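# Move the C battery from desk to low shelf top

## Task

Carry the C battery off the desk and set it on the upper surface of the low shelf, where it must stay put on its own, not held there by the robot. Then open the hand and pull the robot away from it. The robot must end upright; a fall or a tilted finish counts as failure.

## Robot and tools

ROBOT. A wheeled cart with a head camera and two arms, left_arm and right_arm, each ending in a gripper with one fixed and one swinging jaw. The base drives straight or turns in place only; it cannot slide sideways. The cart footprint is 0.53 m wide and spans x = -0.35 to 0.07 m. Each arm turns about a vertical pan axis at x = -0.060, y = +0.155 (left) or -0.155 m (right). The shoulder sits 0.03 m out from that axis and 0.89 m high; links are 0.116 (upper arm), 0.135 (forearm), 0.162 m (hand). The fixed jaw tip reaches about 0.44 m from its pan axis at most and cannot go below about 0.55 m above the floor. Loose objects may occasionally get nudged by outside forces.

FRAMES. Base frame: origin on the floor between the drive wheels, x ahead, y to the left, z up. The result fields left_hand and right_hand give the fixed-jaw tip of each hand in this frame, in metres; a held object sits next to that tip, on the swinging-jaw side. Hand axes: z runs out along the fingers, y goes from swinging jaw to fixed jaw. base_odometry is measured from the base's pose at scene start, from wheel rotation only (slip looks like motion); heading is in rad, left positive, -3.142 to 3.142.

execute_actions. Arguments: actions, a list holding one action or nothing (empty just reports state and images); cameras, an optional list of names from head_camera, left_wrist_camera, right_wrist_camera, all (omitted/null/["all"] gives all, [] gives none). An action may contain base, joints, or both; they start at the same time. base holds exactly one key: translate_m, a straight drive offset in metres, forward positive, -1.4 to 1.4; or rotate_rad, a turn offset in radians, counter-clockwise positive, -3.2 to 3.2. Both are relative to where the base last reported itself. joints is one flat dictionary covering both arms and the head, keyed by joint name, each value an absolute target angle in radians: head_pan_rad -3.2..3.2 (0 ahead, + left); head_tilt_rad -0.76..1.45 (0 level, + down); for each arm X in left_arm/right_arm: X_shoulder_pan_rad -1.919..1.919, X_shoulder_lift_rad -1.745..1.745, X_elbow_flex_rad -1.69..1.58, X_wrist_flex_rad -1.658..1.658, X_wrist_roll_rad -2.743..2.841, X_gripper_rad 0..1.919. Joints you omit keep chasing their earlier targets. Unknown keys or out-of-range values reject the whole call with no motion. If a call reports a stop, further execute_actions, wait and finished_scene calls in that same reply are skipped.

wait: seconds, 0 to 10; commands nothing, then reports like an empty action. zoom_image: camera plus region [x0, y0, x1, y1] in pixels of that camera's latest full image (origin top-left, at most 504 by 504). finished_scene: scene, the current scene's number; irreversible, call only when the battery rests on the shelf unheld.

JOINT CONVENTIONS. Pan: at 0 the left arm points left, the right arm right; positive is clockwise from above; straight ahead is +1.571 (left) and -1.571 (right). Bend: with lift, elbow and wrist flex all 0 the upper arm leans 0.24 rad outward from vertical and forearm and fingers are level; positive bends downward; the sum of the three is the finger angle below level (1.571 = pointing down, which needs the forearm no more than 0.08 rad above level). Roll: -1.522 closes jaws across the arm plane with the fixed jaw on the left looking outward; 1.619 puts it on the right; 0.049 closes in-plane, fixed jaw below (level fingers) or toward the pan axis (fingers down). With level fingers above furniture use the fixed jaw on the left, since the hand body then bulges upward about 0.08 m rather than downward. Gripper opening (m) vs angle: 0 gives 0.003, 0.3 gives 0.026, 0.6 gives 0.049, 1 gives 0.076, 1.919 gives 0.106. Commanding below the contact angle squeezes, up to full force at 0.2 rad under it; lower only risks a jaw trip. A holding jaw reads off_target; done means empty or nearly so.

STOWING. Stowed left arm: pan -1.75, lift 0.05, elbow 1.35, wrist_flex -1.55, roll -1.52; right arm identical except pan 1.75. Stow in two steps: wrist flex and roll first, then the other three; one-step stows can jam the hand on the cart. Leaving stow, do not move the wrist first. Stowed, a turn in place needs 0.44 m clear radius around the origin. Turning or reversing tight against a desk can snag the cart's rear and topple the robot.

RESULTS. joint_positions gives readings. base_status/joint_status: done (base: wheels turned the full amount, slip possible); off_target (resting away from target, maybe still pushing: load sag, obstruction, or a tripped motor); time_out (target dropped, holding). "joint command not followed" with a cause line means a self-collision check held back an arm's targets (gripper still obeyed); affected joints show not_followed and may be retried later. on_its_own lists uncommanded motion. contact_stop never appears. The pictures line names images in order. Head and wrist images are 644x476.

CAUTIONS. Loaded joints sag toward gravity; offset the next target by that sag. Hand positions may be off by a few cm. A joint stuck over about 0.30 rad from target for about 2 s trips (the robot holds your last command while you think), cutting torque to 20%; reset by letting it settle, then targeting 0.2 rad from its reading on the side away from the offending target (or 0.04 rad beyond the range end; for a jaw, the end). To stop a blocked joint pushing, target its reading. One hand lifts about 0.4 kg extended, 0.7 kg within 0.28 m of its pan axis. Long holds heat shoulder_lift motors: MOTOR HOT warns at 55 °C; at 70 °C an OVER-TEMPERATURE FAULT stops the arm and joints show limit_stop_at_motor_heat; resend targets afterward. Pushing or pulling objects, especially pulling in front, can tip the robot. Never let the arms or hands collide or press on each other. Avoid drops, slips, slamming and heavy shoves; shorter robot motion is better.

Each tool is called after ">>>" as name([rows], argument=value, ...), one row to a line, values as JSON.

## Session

>>> execute_actions(actions=[])

Scene clock: 0.00 s.
base_odometry: x=+0.000 y=+0.000 heading=+0.000 (m, m, rad; odometry frame)
base_status: not commanded
joint_positions: head_pan_rad=-0.006 head_tilt_rad=-0.023 left_arm_shoulder_pan_rad=-1.771 left_arm_shoulder_lift_rad=+0.068 left_arm_elbow_flex_rad=+1.276 left_arm_wrist_flex_rad=-1.515 left_arm_wrist_roll_rad=-1.498 left_arm_gripper_rad=+1.920 right_arm_shoulder_pan_rad=+1.745 right_arm_shoulder_lift_rad=+0.060 right_arm_elbow_flex_rad=+1.351 right_arm_wrist_flex_rad=-1.457 right_arm_wrist_roll_rad=-1.541 right_arm_gripper_rad=+1.920
joint_status: not commanded
left_hand: x=-0.3129 y=+0.0957 z=+0.9011 quat_wxyz=(-0.067, -0.640, -0.072, +0.762) (m; base frame)
right_hand: x=-0.3097 y=-0.1190 z=+0.8798 quat_wxyz=(-0.056, +0.687, -0.066, -0.721) (m; base frame)
pictures: head_camera, left_wrist_camera, right_wrist_camera
Images, in order (width x height): head_camera 644x476, left_wrist_camera 644x476, right_wrist_camera 644x476.

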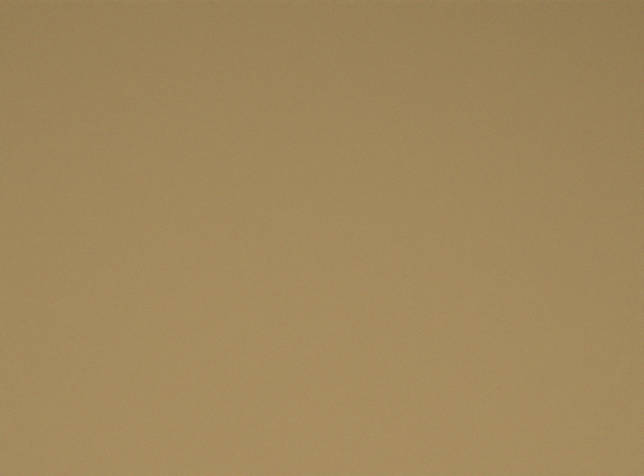

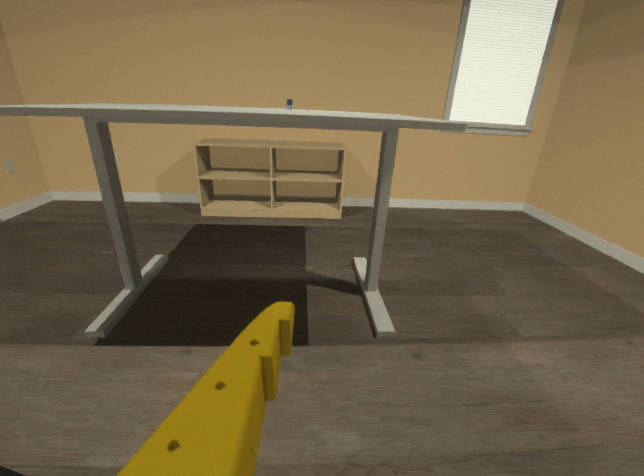

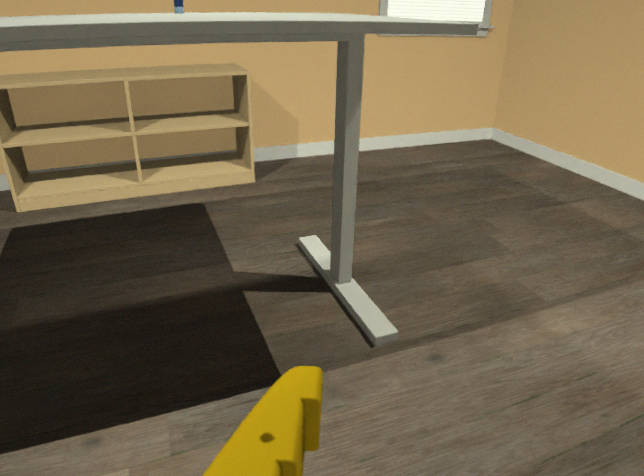

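>>> execute_actions([
  {"joints":{"head_pan_rad":3.0,"head_tilt_rad":0.45}},
], cameras=["head_camera"])

Scene clock: 5.77 s.
base_odometry: x=+0.000 y=+0.000 heading=+0.000 (m, m, rad; odometry frame)
base_status: not commanded
joint_positions: head_pan_rad=+2.990 head_tilt_rad=+0.444 left_arm_shoulder_pan_rad=-1.771 left_arm_shoulder_lift_rad=+0.068 left_arm_elbow_flex_rad=+1.276 left_arm_wrist_flex_rad=-1.515 left_arm_wrist_roll_rad=-1.498 left_arm_gripper_rad=+1.920 right_arm_shoulder_pan_rad=+1.745 right_arm_shoulder_lift_rad=+0.060 right_arm_elbow_flex_rad=+1.351 right_arm_wrist_flex_rad=-1.457 right_arm_wrist_roll_rad=-1.541 right_arm_gripper_rad=+1.920
joint_status: all done
left_hand: x=-0.3129 y=+0.0957 z=+0.9011 quat_wxyz=(-0.067, -0.640, -0.072, +0.762) (m; base frame)
right_hand: x=-0.3097 y=-0.1190 z=+0.8798 quat_wxyz=(-0.056, +0.687, -0.066, -0.721) (m; base frame)
pictures: head_camera
Images, in order (width x height): head_camera 644x476.

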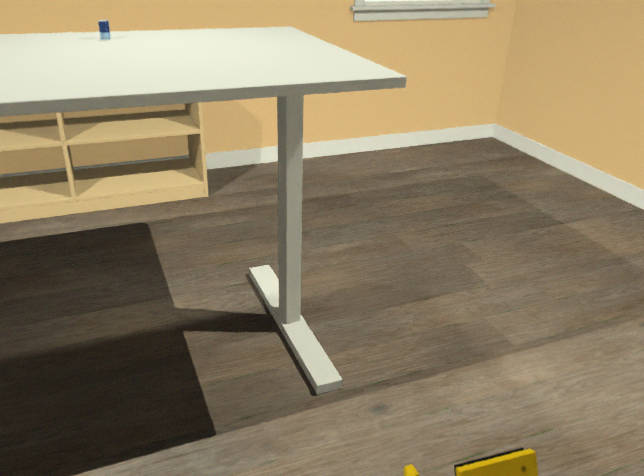

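>>> execute_actions([
  {"base":{"rotate_rad":1.4},"joints":{"head_pan_rad":-0.6,"head_tilt_rad":0.7}},
], cameras=["head_camera"])

Scene clock: 27.93 s.
base_odometry: x=-0.001 y=+0.000 heading=+1.399 (m, m, rad; odometry frame)
base_status: done
joint_positions: head_pan_rad=-0.590 head_tilt_rad=+0.694 left_arm_shoulder_pan_rad=-1.771 left_arm_shoulder_lift_rad=+0.068 left_arm_elbow_flex_rad=+1.276 left_arm_wrist_flex_rad=-1.515 left_arm_wrist_roll_rad=-1.498 left_arm_gripper_rad=+1.920 right_arm_shoulder_pan_rad=+1.745 right_arm_shoulder_lift_rad=+0.060 right_arm_elbow_flex_rad=+1.351 right_arm_wrist_flex_rad=-1.457 right_arm_wrist_roll_rad=-1.541 right_arm_gripper_rad=+1.920
joint_status: all done
left_hand: x=-0.3129 y=+0.0957 z=+0.9011 quat_wxyz=(-0.067, -0.640, -0.072, +0.762) (m; base frame)
right_hand: x=-0.3097 y=-0.1190 z=+0.8798 quat_wxyz=(-0.056, +0.687, -0.066, -0.721) (m; base frame)
pictures: head_camera
Images, in order (width x height): head_camera 644x476.

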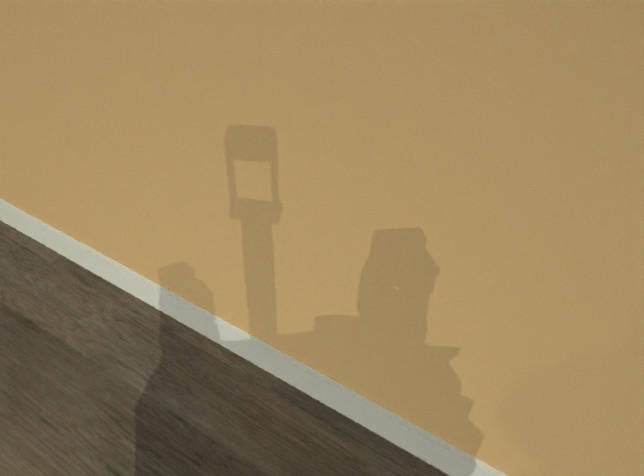

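>>> execute_actions([
  {"base":{"rotate_rad":0.93},"joints":{"head_pan_rad":0.6,"head_tilt_rad":0.5}},
], cameras=["head_camera"])

>>> execute_actions([
  {"base":{"translate_m":1.37}},
], cameras=[])

>>> execute_actions([
  {"base":{"rotate_rad":1.03},"joints":{"head_pan_rad":0.45,"head_tilt_rad":0.45}},
], cameras=["head_camera"])

Scene clock: 35.27 s.
base_odometry: x=-0.001 y=-0.001 heading=+2.328 (m, m, rad; odometry frame)
base_status: done
joint_positions: head_pan_rad=+0.590 head_tilt_rad=+0.514 left_arm_shoulder_pan_rad=-1.771 left_arm_shoulder_lift_rad=+0.068 left_arm_elbow_flex_rad=+1.276 left_arm_wrist_flex_rad=-1.515 left_arm_wrist_roll_rad=-1.498 left_arm_gripper_rad=+1.920 right_arm_shoulder_pan_rad=+1.745 right_arm_shoulder_lift_rad=+0.060 right_arm_elbow_flex_rad=+1.351 right_arm_wrist_flex_rad=-1.457 right_arm_wrist_roll_rad=-1.541 right_arm_gripper_rad=+1.920
joint_status: all done
left_hand: x=-0.3129 y=+0.0957 z=+0.9011 quat_wxyz=(-0.067, -0.640, -0.072, +0.762) (m; base frame)
right_hand: x=-0.3097 y=-0.1190 z=+0.8798 quat_wxyz=(-0.056, +0.687, -0.066, -0.721) (m; base frame)
pictures: head_camera
Images, in order (width x height): head_camera 644x476.

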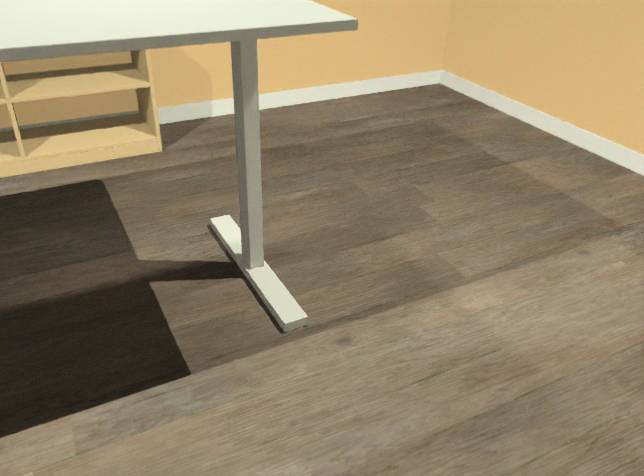

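Scene clock: 43.03 s.
base_odometry: x=-0.943 y=+0.994 heading=+2.326 (m, m, rad; odometry frame)
base_status: done
joint_positions: head_pan_rad=+0.590 head_tilt_rad=+0.514 left_arm_shoulder_pan_rad=-1.771 left_arm_shoulder_lift_rad=+0.068 left_arm_elbow_flex_rad=+1.276 left_arm_wrist_flex_rad=-1.515 left_arm_wrist_roll_rad=-1.498 left_arm_gripper_rad=+1.920 right_arm_shoulder_pan_rad=+1.745 right_arm_shoulder_lift_rad=+0.060 right_arm_elbow_flex_rad=+1.351 right_arm_wrist_flex_rad=-1.457 right_arm_wrist_roll_rad=-1.541 right_arm_gripper_rad=+1.920
joint_status: not commanded
left_hand: x=-0.3129 y=+0.0957 z=+0.9011 quat_wxyz=(-0.067, -0.640, -0.072, +0.762) (m; base frame)
right_hand: x=-0.3097 y=-0.1190 z=+0.8798 quat_wxyz=(-0.056, +0.687, -0.066, -0.721) (m; base frame)
pictures: none
No camera images: the call's "cameras" was empty. Leave "cameras" out to get every camera's image.

Scene clock: 45.03 s.
base_odometry: x=-0.942 y=+0.994 heading=-2.928 (m, m, rad; odometry frame)
base_status: done
joint_positions: head_pan_rad=+0.460 head_tilt_rad=+0.464 left_arm_shoulder_pan_rad=-1.771 left_arm_shoulder_lift_rad=+0.068 left_arm_elbow_flex_rad=+1.276 left_arm_wrist_flex_rad=-1.515 left_arm_wrist_roll_rad=-1.498 left_arm_gripper_rad=+1.920 right_arm_shoulder_pan_rad=+1.745 right_arm_shoulder_lift_rad=+0.060 right_arm_elbow_flex_rad=+1.351 right_arm_wrist_flex_rad=-1.457 right_arm_wrist_roll_rad=-1.541 right_arm_gripper_rad=+1.920
joint_status: all done
left_hand: x=-0.3129 y=+0.0957 z=+0.9011 quat_wxyz=(-0.067, -0.640, -0.072, +0.762) (m; base frame)
right_hand: x=-0.3097 y=-0.1190 z=+0.8798 quat_wxyz=(-0.056, +0.687, -0.066, -0.721) (m; base frame)
pictures: head_camera
Images, in order (width x height): head_camera 644x476.

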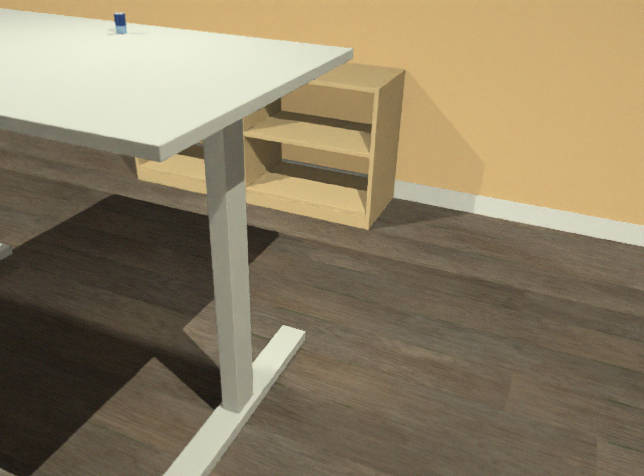

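>>> execute_actions([
  {"base":{"translate_m":1.0}},
], cameras=[])

>>> execute_actions([
  {"base":{"translate_m":0.82}},
], cameras=[])

>>> execute_actions([
  {"base":{"rotate_rad":1.69},"joints":{"head_pan_rad":0.15,"head_tilt_rad":0.5}},
], cameras=["head_camera"])

Scene clock: 67.80 s.
base_odometry: x=-1.919 y=+0.781 heading=-2.928 (m, m, rad; odometry frame)
base_status: done
joint_positions: head_pan_rad=+0.460 head_tilt_rad=+0.463 left_arm_shoulder_pan_rad=-1.771 left_arm_shoulder_lift_rad=+0.068 left_arm_elbow_flex_rad=+1.276 left_arm_wrist_flex_rad=-1.515 left_arm_wrist_roll_rad=-1.498 left_arm_gripper_rad=+1.920 right_arm_shoulder_pan_rad=+1.745 right_arm_shoulder_lift_rad=+0.060 right_arm_elbow_flex_rad=+1.351 right_arm_wrist_flex_rad=-1.457 right_arm_wrist_roll_rad=-1.541 right_arm_gripper_rad=+1.920
joint_status: not commanded
left_hand: x=-0.3129 y=+0.0957 z=+0.9011 quat_wxyz=(-0.067, -0.640, -0.072, +0.762) (m; base frame)
right_hand: x=-0.3097 y=-0.1190 z=+0.8798 quat_wxyz=(-0.056, +0.687, -0.066, -0.721) (m; base frame)
pictures: none
No camera images: the call's "cameras" was empty. Leave "cameras" out to get every camera's image.

Scene clock: 72.67 s.
base_odometry: x=-2.721 y=+0.609 heading=-2.931 (m, m, rad; odometry frame)
base_status: done
joint_positions: head_pan_rad=+0.460 head_tilt_rad=+0.463 left_arm_shoulder_pan_rad=-1.771 left_arm_shoulder_lift_rad=+0.068 left_arm_elbow_flex_rad=+1.276 left_arm_wrist_flex_rad=-1.515 left_arm_wrist_roll_rad=-1.498 left_arm_gripper_rad=+1.920 right_arm_shoulder_pan_rad=+1.745 right_arm_shoulder_lift_rad=+0.060 right_arm_elbow_flex_rad=+1.351 right_arm_wrist_flex_rad=-1.457 right_arm_wrist_roll_rad=-1.541 right_arm_gripper_rad=+1.920
joint_status: not commanded
left_hand: x=-0.3129 y=+0.0957 z=+0.9011 quat_wxyz=(-0.067, -0.640, -0.072, +0.762) (m; base frame)
right_hand: x=-0.3097 y=-0.1190 z=+0.8798 quat_wxyz=(-0.056, +0.687, -0.066, -0.721) (m; base frame)
pictures: none
No camera images: the call's "cameras" was empty. Leave "cameras" out to get every camera's image.

Scene clock: 75.47 s.
base_odometry: x=-2.721 y=+0.609 heading=-1.242 (m, m, rad; odometry frame)
base_status: done
joint_positions: head_pan_rad=+0.160 head_tilt_rad=+0.494 left_arm_shoulder_pan_rad=-1.771 left_arm_shoulder_lift_rad=+0.068 left_arm_elbow_flex_rad=+1.276 left_arm_wrist_flex_rad=-1.515 left_arm_wrist_roll_rad=-1.498 left_arm_gripper_rad=+1.920 right_arm_shoulder_pan_rad=+1.745 right_arm_shoulder_lift_rad=+0.060 right_arm_elbow_flex_rad=+1.351 right_arm_wrist_flex_rad=-1.457 right_arm_wrist_roll_rad=-1.541 right_arm_gripper_rad=+1.920
joint_status: all done
left_hand: x=-0.3129 y=+0.0957 z=+0.9011 quat_wxyz=(-0.067, -0.640, -0.072, +0.762) (m; base frame)
right_hand: x=-0.3097 y=-0.1190 z=+0.8798 quat_wxyz=(-0.056, +0.687, -0.066, -0.721) (m; base frame)
pictures: head_camera
Images, in order (width x height): head_camera 644x476.

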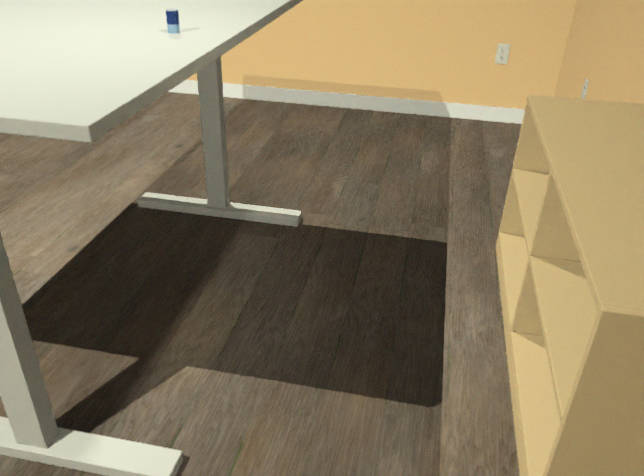

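>>> execute_actions([
  {"base":{"rotate_rad":0.083}},
], cameras=[])

>>> execute_actions([
  {"base":{"translate_m":1.1},"joints":{"head_pan_rad":0.6,"head_tilt_rad":0.55}},
], cameras=["head_camera"])

Scene clock: 101.57 s.
base_odometry: x=-2.721 y=+0.609 heading=-1.156 (m, m, rad; odometry frame)
base_status: done
joint_positions: head_pan_rad=+0.160 head_tilt_rad=+0.494 left_arm_shoulder_pan_rad=-1.771 left_arm_shoulder_lift_rad=+0.068 left_arm_elbow_flex_rad=+1.276 left_arm_wrist_flex_rad=-1.515 left_arm_wrist_roll_rad=-1.498 left_arm_gripper_rad=+1.920 right_arm_shoulder_pan_rad=+1.745 right_arm_shoulder_lift_rad=+0.060 right_arm_elbow_flex_rad=+1.351 right_arm_wrist_flex_rad=-1.457 right_arm_wrist_roll_rad=-1.541 right_arm_gripper_rad=+1.920
joint_status: not commanded
left_hand: x=-0.3129 y=+0.0957 z=+0.9011 quat_wxyz=(-0.067, -0.640, -0.072, +0.762) (m; base frame)
right_hand: x=-0.3097 y=-0.1190 z=+0.8798 quat_wxyz=(-0.056, +0.687, -0.066, -0.721) (m; base frame)
pictures: none
No camera images: the call's "cameras" was empty. Leave "cameras" out to get every camera's image.

Scene clock: 107.90 s.
base_odometry: x=-2.277 y=-0.397 heading=-1.157 (m, m, rad; odometry frame)
base_status: done
joint_positions: head_pan_rad=+0.590 head_tilt_rad=+0.544 left_arm_shoulder_pan_rad=-1.771 left_arm_shoulder_lift_rad=+0.068 left_arm_elbow_flex_rad=+1.276 left_arm_wrist_flex_rad=-1.515 left_arm_wrist_roll_rad=-1.498 left_arm_gripper_rad=+1.920 right_arm_shoulder_pan_rad=+1.745 right_arm_shoulder_lift_rad=+0.060 right_arm_elbow_flex_rad=+1.351 right_arm_wrist_flex_rad=-1.457 right_arm_wrist_roll_rad=-1.541 right_arm_gripper_rad=+1.920
joint_status: all done
left_hand: x=-0.3129 y=+0.0957 z=+0.9011 quat_wxyz=(-0.067, -0.640, -0.072, +0.762) (m; base frame)
right_hand: x=-0.3097 y=-0.1190 z=+0.8798 quat_wxyz=(-0.056, +0.687, -0.066, -0.721) (m; base frame)
pictures: head_camera
Images, in order (width x height): head_camera 644x476.

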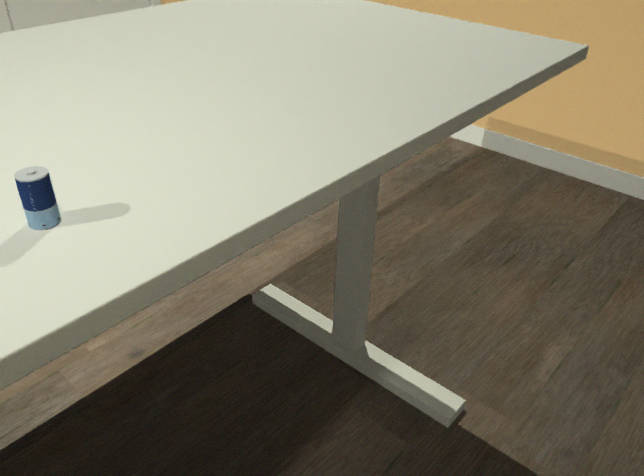

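>>> execute_actions([
  {"base":{"translate_m":0.26},"joints":{"head_pan_rad":1.3,"head_tilt_rad":0.6,"left_arm_shoulder_pan_rad":-1.4,"left_arm_shoulder_lift_rad":0.0,"left_arm_elbow_flex_rad":-0.6}},
], cameras=["head_camera"])

Scene clock: 125.40 s.
base_odometry: x=-2.172 y=-0.635 heading=-1.159 (m, m, rad; odometry frame)
base_status: done
joint_positions: head_pan_rad=+1.290 head_tilt_rad=+0.594 left_arm_shoulder_pan_rad=-1.409 left_arm_shoulder_lift_rad=+0.023 left_arm_elbow_flex_rad=-0.574 left_arm_wrist_flex_rad=-1.515 left_arm_wrist_roll_rad=-1.498 left_arm_gripper_rad=+1.920 right_arm_shoulder_pan_rad=+1.745 right_arm_shoulder_lift_rad=+0.060 right_arm_elbow_flex_rad=+1.351 right_arm_wrist_flex_rad=-1.457 right_arm_wrist_roll_rad=-1.541 right_arm_gripper_rad=+1.920
joint_status: all done
left_hand: x=-0.1573 y=+0.1630 z=+1.2224 quat_wxyz=(+0.090, +0.244, -0.017, +0.965) (m; base frame)
right_hand: x=-0.3097 y=-0.1190 z=+0.8798 quat_wxyz=(-0.056, +0.687, -0.066, -0.721) (m; base frame)
pictures: head_camera
Images, in order (width x height): head_camera 644x476.

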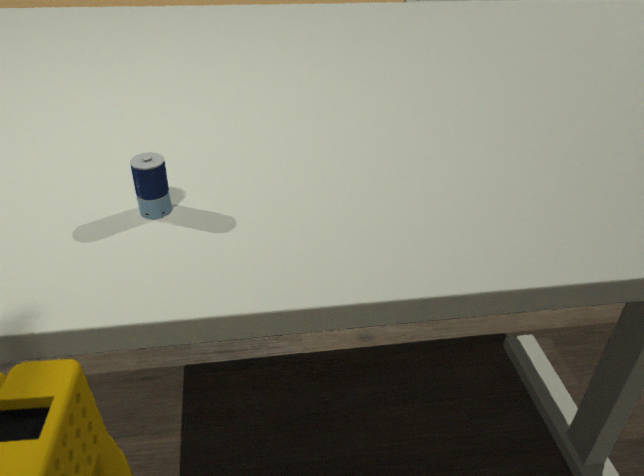

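>>> execute_actions([
  {"joints":{"head_pan_rad":1.6,"left_arm_shoulder_pan_rad":-0.08,"left_arm_shoulder_lift_rad":0.105,"left_arm_elbow_flex_rad":-0.85,"left_arm_wrist_flex_rad":1.38,"left_arm_wrist_roll_rad":-1.522,"left_arm_gripper_rad":1.0}},
], cameras=["head_camera","left_wrist_camera"])

Scene clock: 137.93 s.
base_odometry: x=-2.172 y=-0.635 heading=-1.159 (m, m, rad; odometry frame)
base_status: not commanded
joint_positions: head_pan_rad=+1.590 head_tilt_rad=+0.594 left_arm_shoulder_pan_rad=-0.092 left_arm_shoulder_lift_rad=+0.115 left_arm_elbow_flex_rad=-0.823 left_arm_wrist_flex_rad=+1.376 left_arm_wrist_roll_rad=-1.515 left_arm_gripper_rad=+1.010 right_arm_shoulder_pan_rad=+1.745 right_arm_shoulder_lift_rad=+0.060 right_arm_elbow_flex_rad=+1.351 right_arm_wrist_flex_rad=-1.457 right_arm_wrist_roll_rad=-1.541 right_arm_gripper_rad=+1.920
joint_status: all done
left_hand: x=-0.0948 y=+0.4491 z=+0.9944 quat_wxyz=(+0.295, -0.667, +0.604, +0.321) (m; base frame)
right_hand: x=-0.3097 y=-0.1190 z=+0.8798 quat_wxyz=(-0.056, +0.687, -0.066, -0.721) (m; base frame)
pictures: head_camera, left_wrist_camera
Images, in order (width x height): head_camera 644x476, left_wrist_camera 644x476.

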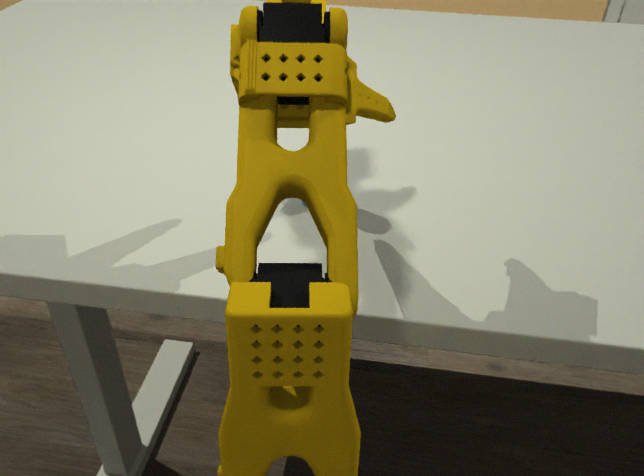

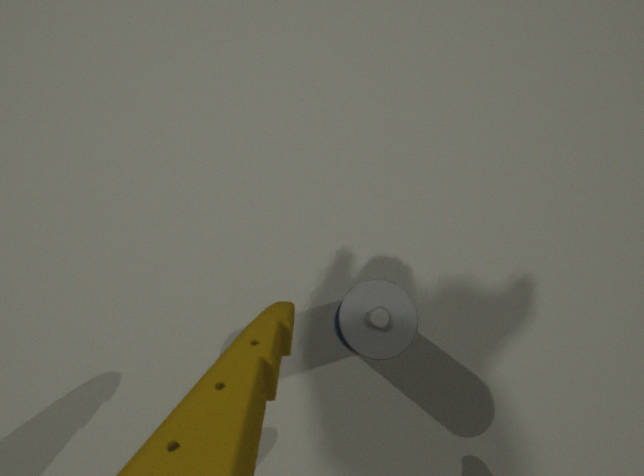

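>>> execute_actions([
  {"joints":{"head_pan_rad":1.2,"left_arm_shoulder_lift_rad":0.06,"left_arm_elbow_flex_rad":-0.49,"left_arm_wrist_flex_rad":1.155}},
], cameras=["head_camera","left_wrist_camera"])

Scene clock: 147.73 s.
base_odometry: x=-2.172 y=-0.635 heading=-1.159 (m, m, rad; odometry frame)
base_status: not commanded
joint_positions: head_pan_rad=+1.210 head_tilt_rad=+0.594 left_arm_shoulder_pan_rad=-0.092 left_arm_shoulder_lift_rad=+0.099 left_arm_elbow_flex_rad=-0.488 left_arm_wrist_flex_rad=+1.171 left_arm_wrist_roll_rad=-1.515 left_arm_gripper_rad=+1.010 right_arm_shoulder_pan_rad=+1.745 right_arm_shoulder_lift_rad=+0.060 right_arm_elbow_flex_rad=+1.351 right_arm_wrist_flex_rad=-1.457 right_arm_wrist_roll_rad=-1.541 right_arm_gripper_rad=+1.920
joint_status: all done
left_hand: x=-0.0957 y=+0.4589 z=+0.9461 quat_wxyz=(+0.260, -0.684, +0.620, +0.283) (m; base frame)
right_hand: x=-0.3097 y=-0.1190 z=+0.8798 quat_wxyz=(-0.056, +0.687, -0.066, -0.721) (m; base frame)
pictures: head_camera, left_wrist_camera
Images, in order (width x height): head_camera 644x476, left_wrist_camera 644x476.

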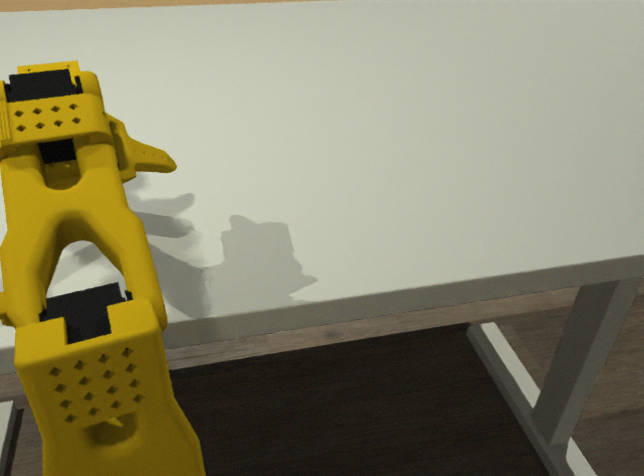

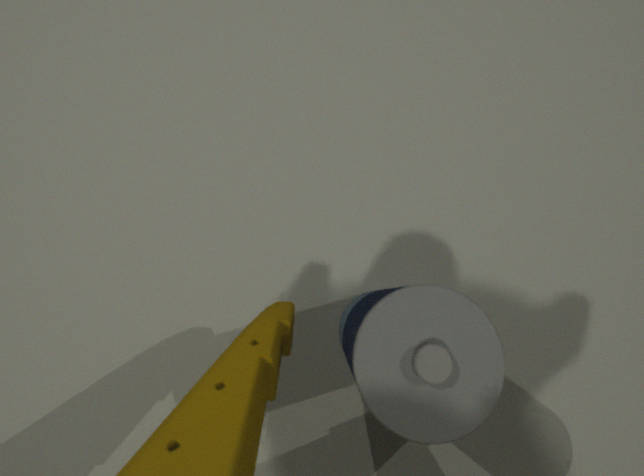

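>>> execute_actions([
  {"joints":{"left_arm_shoulder_pan_rad":-0.045,"left_arm_gripper_rad":0.5}},
], cameras=["left_wrist_camera"])

>>> execute_actions([
  {"joints":{"left_arm_gripper_rad":0.15}},
], cameras=["left_wrist_camera"])

Scene clock: 154.03 s.
base_odometry: x=-2.172 y=-0.635 heading=-1.159 (m, m, rad; odometry frame)
base_status: not commanded
joint_positions: head_pan_rad=+1.210 head_tilt_rad=+0.594 left_arm_shoulder_pan_rad=-0.055 left_arm_shoulder_lift_rad=+0.099 left_arm_elbow_flex_rad=-0.488 left_arm_wrist_flex_rad=+1.171 left_arm_wrist_roll_rad=-1.515 left_arm_gripper_rad=+0.511 right_arm_shoulder_pan_rad=+1.745 right_arm_shoulder_lift_rad=+0.060 right_arm_elbow_flex_rad=+1.351 right_arm_wrist_flex_rad=-1.457 right_arm_wrist_roll_rad=-1.541 right_arm_gripper_rad=+1.920
joint_status: all done
left_hand: x=-0.0845 y=+0.4601 z=+0.9461 quat_wxyz=(+0.265, -0.673, +0.632, +0.278) (m; base frame)
right_hand: x=-0.3097 y=-0.1190 z=+0.8798 quat_wxyz=(-0.056, +0.687, -0.066, -0.721) (m; base frame)
pictures: left_wrist_camera
Images, in order (width x height): left_wrist_camera 644x476.

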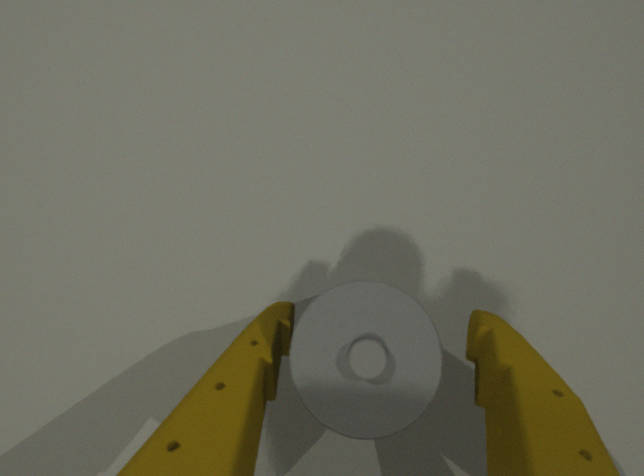

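Scene clock: 154.73 s.
base_odometry: x=-2.172 y=-0.635 heading=-1.159 (m, m, rad; odometry frame)
base_status: not commanded
joint_positions: head_pan_rad=+1.210 head_tilt_rad=+0.594 left_arm_shoulder_pan_rad=-0.055 left_arm_shoulder_lift_rad=+0.099 left_arm_elbow_flex_rad=-0.488 left_arm_wrist_flex_rad=+1.171 left_arm_wrist_roll_rad=-1.515 left_arm_gripper_rad=+0.313 right_arm_shoulder_pan_rad=+1.745 right_arm_shoulder_lift_rad=+0.060 right_arm_elbow_flex_rad=+1.351 right_arm_wrist_flex_rad=-1.457 right_arm_wrist_roll_rad=-1.541 right_arm_gripper_rad=+1.920
joint_status: left_arm_gripper_rad off_target (ended at +0.313, target +0.150)
left_hand: x=-0.0845 y=+0.4601 z=+0.9461 quat_wxyz=(+0.265, -0.673, +0.632, +0.278) (m; base frame)
right_hand: x=-0.3097 y=-0.1190 z=+0.8798 quat_wxyz=(-0.056, +0.687, -0.066, -0.721) (m; base frame)
pictures: left_wrist_camera
Images, in order (width x height): left_wrist_camera 644x476.

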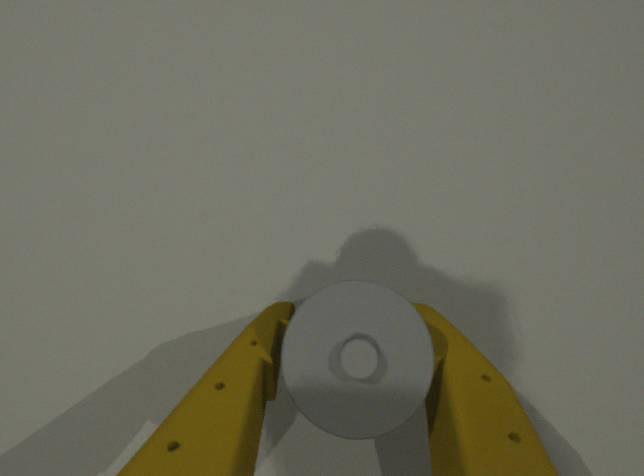

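>>> execute_actions([
  {"joints":{"left_arm_shoulder_lift_rad":-0.05,"left_arm_elbow_flex_rad":-0.7,"left_arm_wrist_flex_rad":1.48,"head_pan_rad":-0.5,"head_tilt_rad":0.75}},
], cameras=["left_wrist_camera"])

>>> execute_actions([
  {"base":{"translate_m":-0.95},"joints":{"left_arm_shoulder_pan_rad":1.571}},
], cameras=["left_wrist_camera","head_camera"])

Scene clock: 165.70 s.
base_odometry: x=-2.172 y=-0.635 heading=-1.159 (m, m, rad; odometry frame)
base_status: not commanded
joint_positions: head_pan_rad=-0.490 head_tilt_rad=+0.745 left_arm_shoulder_pan_rad=-0.055 left_arm_shoulder_lift_rad=-0.006 left_arm_elbow_flex_rad=-0.655 left_arm_wrist_flex_rad=+1.478 left_arm_wrist_roll_rad=-1.515 left_arm_gripper_rad=+0.313 right_arm_shoulder_pan_rad=+1.745 right_arm_shoulder_lift_rad=+0.060 right_arm_elbow_flex_rad=+1.351 right_arm_wrist_flex_rad=-1.457 right_arm_wrist_roll_rad=-1.541 right_arm_gripper_rad=+1.920
joint_status: all done
left_hand: x=-0.0826 y=+0.4249 z=+0.9765 quat_wxyz=(+0.254, -0.678, +0.637, +0.267) (m; base frame)
right_hand: x=-0.3097 y=-0.1190 z=+0.8798 quat_wxyz=(-0.056, +0.687, -0.066, -0.721) (m; base frame)
pictures: left_wrist_camera
Images, in order (width x height): left_wrist_camera 644x476.

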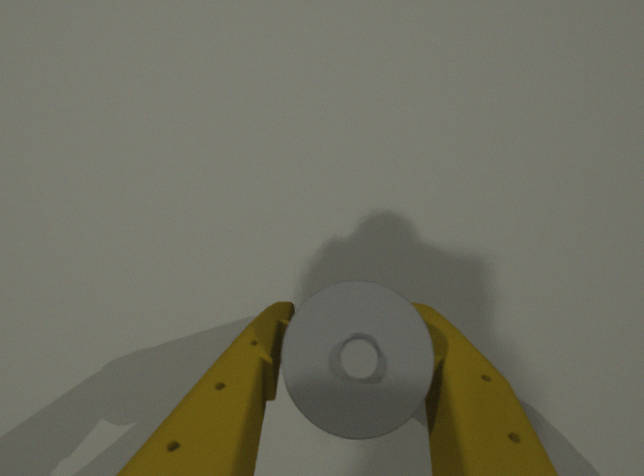

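Scene clock: 171.23 s.
base_odometry: x=-2.552 y=+0.235 heading=-1.161 (m, m, rad; odometry frame)
base_status: done
joint_positions: head_pan_rad=-0.490 head_tilt_rad=+0.745 left_arm_shoulder_pan_rad=+1.560 left_arm_shoulder_lift_rad=-0.007 left_arm_elbow_flex_rad=-0.655 left_arm_wrist_flex_rad=+1.478 left_arm_wrist_roll_rad=-1.515 left_arm_gripper_rad=+0.313 right_arm_shoulder_pan_rad=+1.745 right_arm_shoulder_lift_rad=+0.060 right_arm_elbow_flex_rad=+1.351 right_arm_wrist_flex_rad=-1.457 right_arm_wrist_roll_rad=-1.541 right_arm_gripper_rad=+1.920
joint_status: all done
left_hand: x=+0.2105 y=+0.1655 z=+0.9768 quat_wxyz=(+0.369, -0.008, +0.929, +0.001) (m; base frame)
right_hand: x=-0.3097 y=-0.1190 z=+0.8798 quat_wxyz=(-0.056, +0.687, -0.066, -0.721) (m; base frame)
pictures: head_camera, left_wrist_camera
Images, in order (width x height): head_camera 644x476, left_wrist_camera 644x476.

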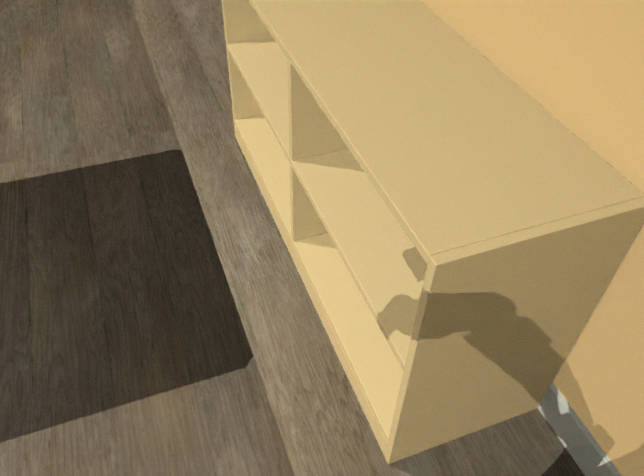

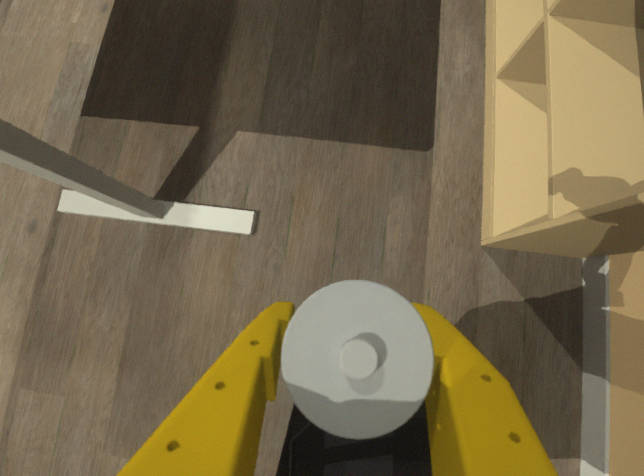

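>>> execute_actions([
  {"base":{"rotate_rad":-1.03},"joints":{"head_pan_rad":0.15,"head_tilt_rad":0.9,"left_arm_shoulder_lift_rad":0.4,"left_arm_elbow_flex_rad":0.1,"left_arm_wrist_flex_rad":0.27}},
], cameras=[])

>>> execute_actions([
  {"base":{"translate_m":0.3},"joints":{"head_tilt_rad":1.0}},
], cameras=["left_wrist_camera","head_camera"])

Scene clock: 184.93 s.
base_odometry: x=-2.552 y=+0.236 heading=-2.190 (m, m, rad; odometry frame)
base_status: done
joint_positions: head_pan_rad=+0.140 head_tilt_rad=+0.895 left_arm_shoulder_pan_rad=+1.562 left_arm_shoulder_lift_rad=+0.424 left_arm_elbow_flex_rad=+0.104 left_arm_wrist_flex_rad=+0.290 left_arm_wrist_roll_rad=-1.515 left_arm_gripper_rad=+0.313 right_arm_shoulder_pan_rad=+1.745 right_arm_shoulder_lift_rad=+0.060 right_arm_elbow_flex_rad=+1.351 right_arm_wrist_flex_rad=-1.457 right_arm_wrist_roll_rad=-1.541 right_arm_gripper_rad=+1.920
joint_status: all done
left_hand: x=+0.2708 y=+0.1656 z=+0.8043 quat_wxyz=(+0.368, -0.008, +0.930, +0.000) (m; base frame)
right_hand: x=-0.3097 y=-0.1190 z=+0.8798 quat_wxyz=(-0.056, +0.687, -0.066, -0.721) (m; base frame)
pictures: none
No camera images: the call's "cameras" was empty. Leave "cameras" out to get every camera's image.

Scene clock: 187.27 s.
base_odometry: x=-2.727 y=-0.008 heading=-2.192 (m, m, rad; odometry frame)
base_status: done
joint_positions: head_pan_rad=+0.140 head_tilt_rad=+0.995 left_arm_shoulder_pan_rad=+1.562 left_arm_shoulder_lift_rad=+0.424 left_arm_elbow_flex_rad=+0.105 left_arm_wrist_flex_rad=+0.289 left_arm_wrist_roll_rad=-1.515 left_arm_gripper_rad=+0.313 right_arm_shoulder_pan_rad=+1.745 right_arm_shoulder_lift_rad=+0.060 right_arm_elbow_flex_rad=+1.351 right_arm_wrist_flex_rad=-1.457 right_arm_wrist_roll_rad=-1.541 right_arm_gripper_rad=+1.920
joint_status: all done
left_hand: x=+0.2707 y=+0.1656 z=+0.8041 quat_wxyz=(+0.368, -0.008, +0.930, +0.000) (m; base frame)
right_hand: x=-0.3097 y=-0.1190 z=+0.8798 quat_wxyz=(-0.056, +0.687, -0.066, -0.721) (m; base frame)
pictures: head_camera, left_wrist_camera
Images, in order (width x height): head_camera 644x476, left_wrist_camera 644x476.

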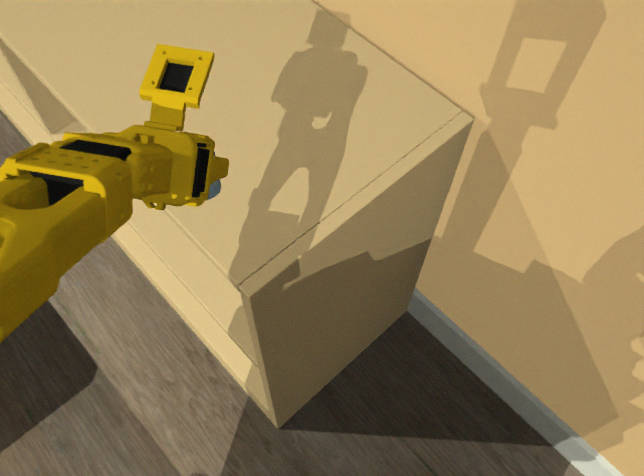

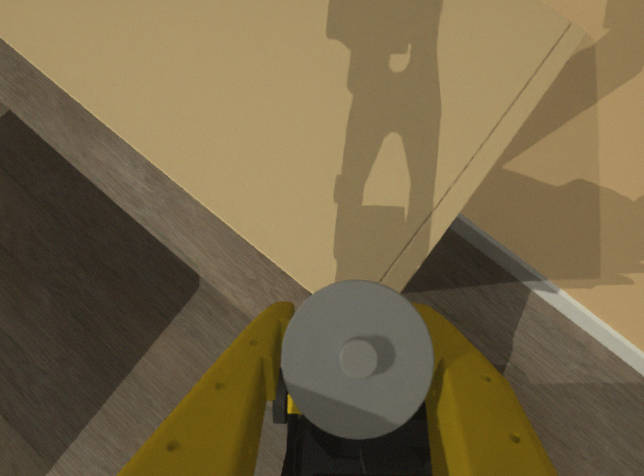

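>>> execute_actions([
  {"base":{"translate_m":0.155},"joints":{"head_tilt_rad":1.1,"head_pan_rad":0.0,"left_arm_shoulder_lift_rad":0.85,"left_arm_elbow_flex_rad":0.0,"left_arm_wrist_flex_rad":-0.1}},
], cameras=[])

>>> execute_actions([
  {"joints":{"left_arm_shoulder_lift_rad":1.21,"left_arm_elbow_flex_rad":-0.155,"left_arm_wrist_flex_rad":-0.345}},
], cameras=["left_wrist_camera","head_camera"])

Scene clock: 199.60 s.
base_odometry: x=-2.817 y=-0.134 heading=-2.192 (m, m, rad; odometry frame)
base_status: done
joint_positions: head_pan_rad=+0.010 head_tilt_rad=+1.095 left_arm_shoulder_pan_rad=+1.562 left_arm_shoulder_lift_rad=+0.875 left_arm_elbow_flex_rad=+0.035 left_arm_wrist_flex_rad=-0.081 left_arm_wrist_roll_rad=-1.515 left_arm_gripper_rad=+0.313 right_arm_shoulder_pan_rad=+1.745 right_arm_shoulder_lift_rad=+0.060 right_arm_elbow_flex_rad=+1.351 right_arm_wrist_flex_rad=-1.457 right_arm_wrist_roll_rad=-1.541 right_arm_gripper_rad=+1.920
joint_status: all done
left_hand: x=+0.2699 y=+0.1656 z=+0.7229 quat_wxyz=(+0.363, -0.008, +0.932, +0.000) (m; base frame)
right_hand: x=-0.3097 y=-0.1190 z=+0.8798 quat_wxyz=(-0.056, +0.687, -0.066, -0.721) (m; base frame)
pictures: none
No camera images: the call's "cameras" was empty. Leave "cameras" out to get every camera's image.

Scene clock: 200.67 s.
base_odometry: x=-2.817 y=-0.134 heading=-2.192 (m, m, rad; odometry frame)
base_status: not commanded
joint_positions: head_pan_rad=+0.010 head_tilt_rad=+1.095 left_arm_shoulder_pan_rad=+1.562 left_arm_shoulder_lift_rad=+1.235 left_arm_elbow_flex_rad=-0.122 left_arm_wrist_flex_rad=-0.325 left_arm_wrist_roll_rad=-1.515 left_arm_gripper_rad=+0.313 right_arm_shoulder_pan_rad=+1.745 right_arm_shoulder_lift_rad=+0.060 right_arm_elbow_flex_rad=+1.351 right_arm_wrist_flex_rad=-1.457 right_arm_wrist_roll_rad=-1.541 right_arm_gripper_rad=+1.920
joint_status: all done
left_hand: x=+0.2629 y=+0.1656 z=+0.6718 quat_wxyz=(+0.381, -0.007, +0.925, +0.000) (m; base frame)
right_hand: x=-0.3097 y=-0.1190 z=+0.8798 quat_wxyz=(-0.056, +0.687, -0.066, -0.721) (m; base frame)
pictures: head_camera, left_wrist_camera
Images, in order (width x height): head_camera 644x476, left_wrist_camera 644x476.

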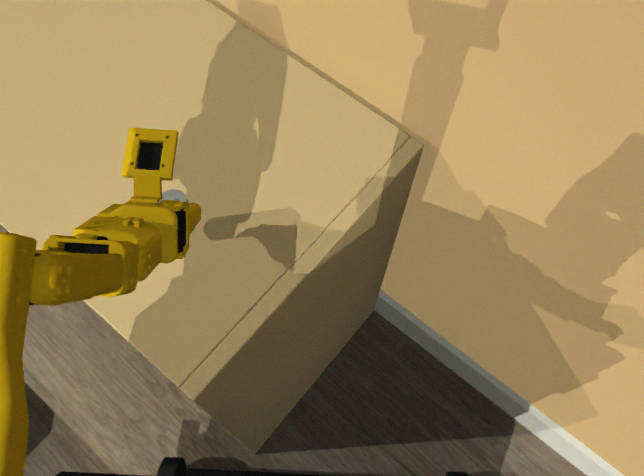

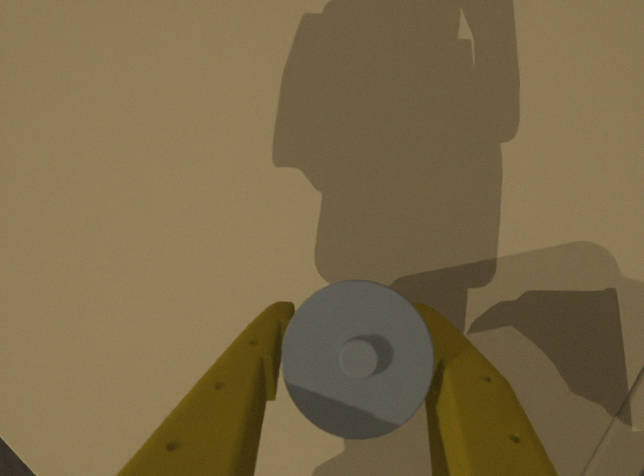

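>>> execute_actions([
  {"joints":{"left_arm_shoulder_lift_rad":1.43,"left_arm_elbow_flex_rad":-0.38,"left_arm_wrist_flex_rad":-0.34}},
], cameras=["left_wrist_camera","head_camera"])

Scene clock: 204.93 s.
base_odometry: x=-2.817 y=-0.134 heading=-2.192 (m, m, rad; odometry frame)
base_status: not commanded
joint_positions: head_pan_rad=+0.010 head_tilt_rad=+1.095 left_arm_shoulder_pan_rad=+1.562 left_arm_shoulder_lift_rad=+1.444 left_arm_elbow_flex_rad=-0.352 left_arm_wrist_flex_rad=-0.326 left_arm_wrist_roll_rad=-1.515 left_arm_gripper_rad=+0.313 right_arm_shoulder_pan_rad=+1.745 right_arm_shoulder_lift_rad=+0.060 right_arm_elbow_flex_rad=+1.351 right_arm_wrist_flex_rad=-1.457 right_arm_wrist_roll_rad=-1.541 right_arm_gripper_rad=+1.920
joint_status: all done
left_hand: x=+0.2678 y=+0.1656 z=+0.6516 quat_wxyz=(+0.392, -0.007, +0.920, +0.000) (m; base frame)
right_hand: x=-0.3097 y=-0.1190 z=+0.8798 quat_wxyz=(-0.056, +0.687, -0.066, -0.721) (m; base frame)
pictures: head_camera, left_wrist_camera
Images, in order (width x height): head_camera 644x476, left_wrist_camera 644x476.

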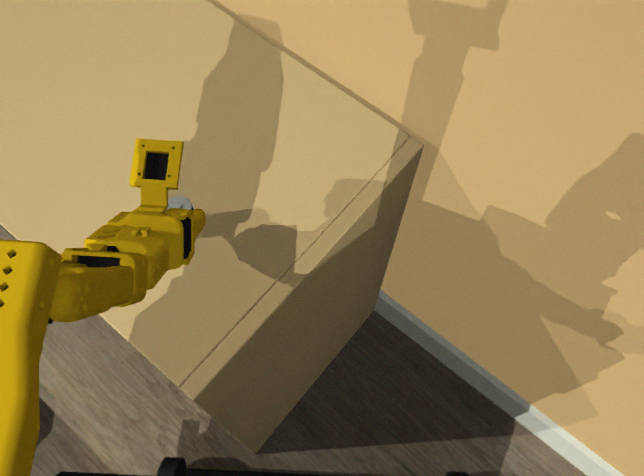

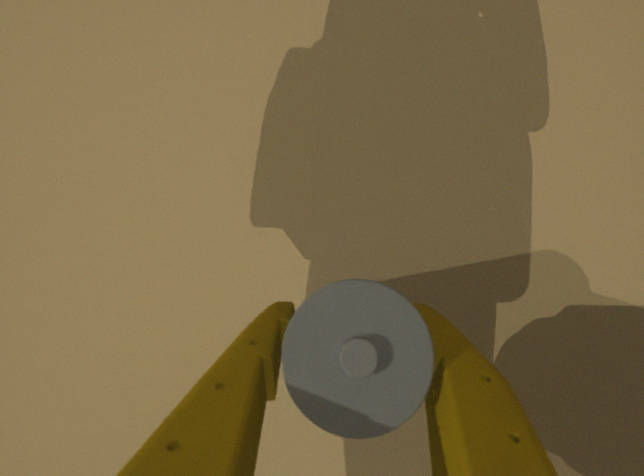

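Contact again (reduced sag). Releasing and withdrawing.

>>> execute_actions([
  {"joints":{"left_arm_gripper_rad":0.7}},
], cameras=["left_wrist_camera"])

>>> execute_actions([
  {"joints":{"left_arm_shoulder_pan_rad":1.53,"left_arm_shoulder_lift_rad":0.8,"left_arm_elbow_flex_rad":0.1,"left_arm_wrist_flex_rad":-0.1}},
], cameras=["left_wrist_camera"])

>>> execute_actions([
  {"base":{"translate_m":-0.25},"joints":{"left_arm_shoulder_lift_rad":0.0,"left_arm_elbow_flex_rad":0.3,"left_arm_wrist_flex_rad":0.8,"head_tilt_rad":0.85}},
], cameras=["head_camera"])

Scene clock: 214.27 s.
base_odometry: x=-2.817 y=-0.134 heading=-2.192 (m, m, rad; odometry frame)
base_status: not commanded
joint_positions: head_pan_rad=+0.010 head_tilt_rad=+1.095 left_arm_shoulder_pan_rad=+1.562 left_arm_shoulder_lift_rad=+1.445 left_arm_elbow_flex_rad=-0.352 left_arm_wrist_flex_rad=-0.326 left_arm_wrist_roll_rad=-1.515 left_arm_gripper_rad=+0.688 right_arm_shoulder_pan_rad=+1.745 right_arm_shoulder_lift_rad=+0.060 right_arm_elbow_flex_rad=+1.351 right_arm_wrist_flex_rad=-1.457 right_arm_wrist_roll_rad=-1.541 right_arm_gripper_rad=+1.920
joint_status: all done
left_hand: x=+0.2674 y=+0.1656 z=+0.6512 quat_wxyz=(+0.391, -0.007, +0.920, +0.000) (m; base frame)
right_hand: x=-0.3097 y=-0.1190 z=+0.8798 quat_wxyz=(-0.056, +0.687, -0.066, -0.721) (m; base frame)
pictures: left_wrist_camera
Images, in order (width x height): left_wrist_camera 644x476.

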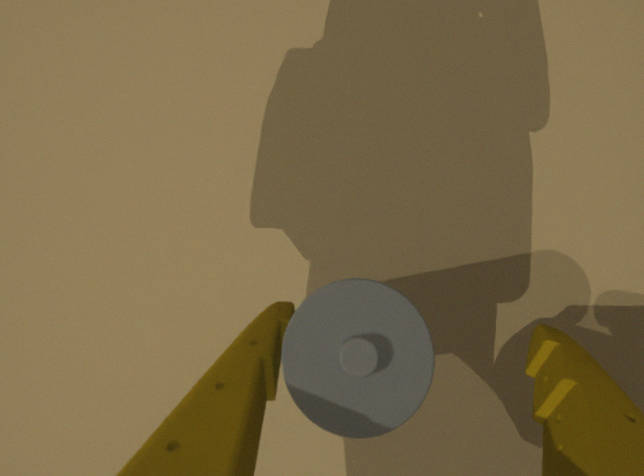

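Scene clock: 215.47 s.
base_odometry: x=-2.817 y=-0.134 heading=-2.192 (m, m, rad; odometry frame)
base_status: not commanded
joint_positions: head_pan_rad=+0.010 head_tilt_rad=+1.095 left_arm_shoulder_pan_rad=+1.540 left_arm_shoulder_lift_rad=+0.849 left_arm_elbow_flex_rad=+0.099 left_arm_wrist_flex_rad=-0.104 left_arm_wrist_roll_rad=-1.515 left_arm_gripper_rad=+0.690 right_arm_shoulder_pan_rad=+1.745 right_arm_shoulder_lift_rad=+0.060 right_arm_elbow_flex_rad=+1.351 right_arm_wrist_flex_rad=-1.457 right_arm_wrist_roll_rad=-1.541 right_arm_gripper_rad=+1.920
joint_status: all done
left_hand: x=+0.2623 y=+0.1725 z=+0.7207 quat_wxyz=(+0.355, -0.018, +0.935, +0.004) (m; base frame)
right_hand: x=-0.3097 y=-0.1190 z=+0.8798 quat_wxyz=(-0.056, +0.687, -0.066, -0.721) (m; base frame)
pictures: left_wrist_camera
Images, in order (width x height): left_wrist_camera 644x476.

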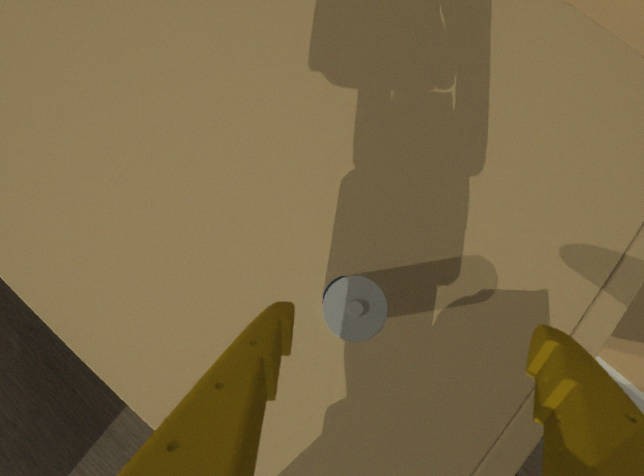

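Scene clock: 217.63 s.
base_odometry: x=-2.672 y=+0.069 heading=-2.192 (m, m, rad; odometry frame)
base_status: done
joint_positions: head_pan_rad=+0.010 head_tilt_rad=+0.865 left_arm_shoulder_pan_rad=+1.540 left_arm_shoulder_lift_rad=+0.037 left_arm_elbow_flex_rad=+0.300 left_arm_wrist_flex_rad=+0.795 left_arm_wrist_roll_rad=-1.515 left_arm_gripper_rad=+0.690 right_arm_shoulder_pan_rad=+1.745 right_arm_shoulder_lift_rad=+0.060 right_arm_elbow_flex_rad=+1.351 right_arm_wrist_flex_rad=-1.457 right_arm_wrist_roll_rad=-1.541 right_arm_gripper_rad=+1.920
joint_status: all done
left_hand: x=+0.1991 y=+0.1706 z=+0.8202 quat_wxyz=(+0.217, -0.018, +0.976, +0.003) (m; base frame)
right_hand: x=-0.3097 y=-0.1190 z=+0.8798 quat_wxyz=(-0.056, +0.687, -0.066, -0.721) (m; base frame)
pictures: head_camera
Images, in order (width x height): head_camera 644x476.

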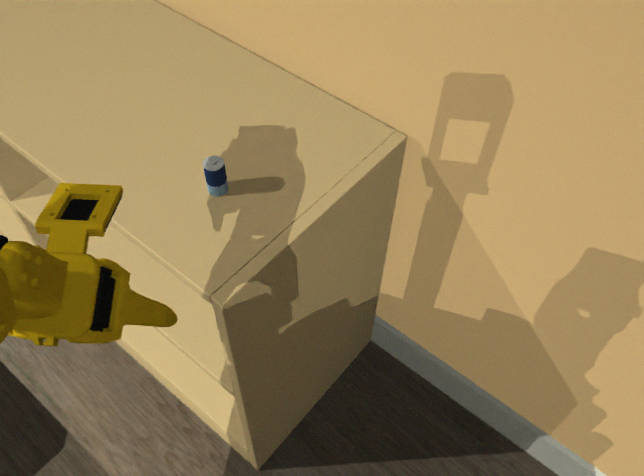

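>>> finished_scene(scene=2)

The scene is finished: the task was done.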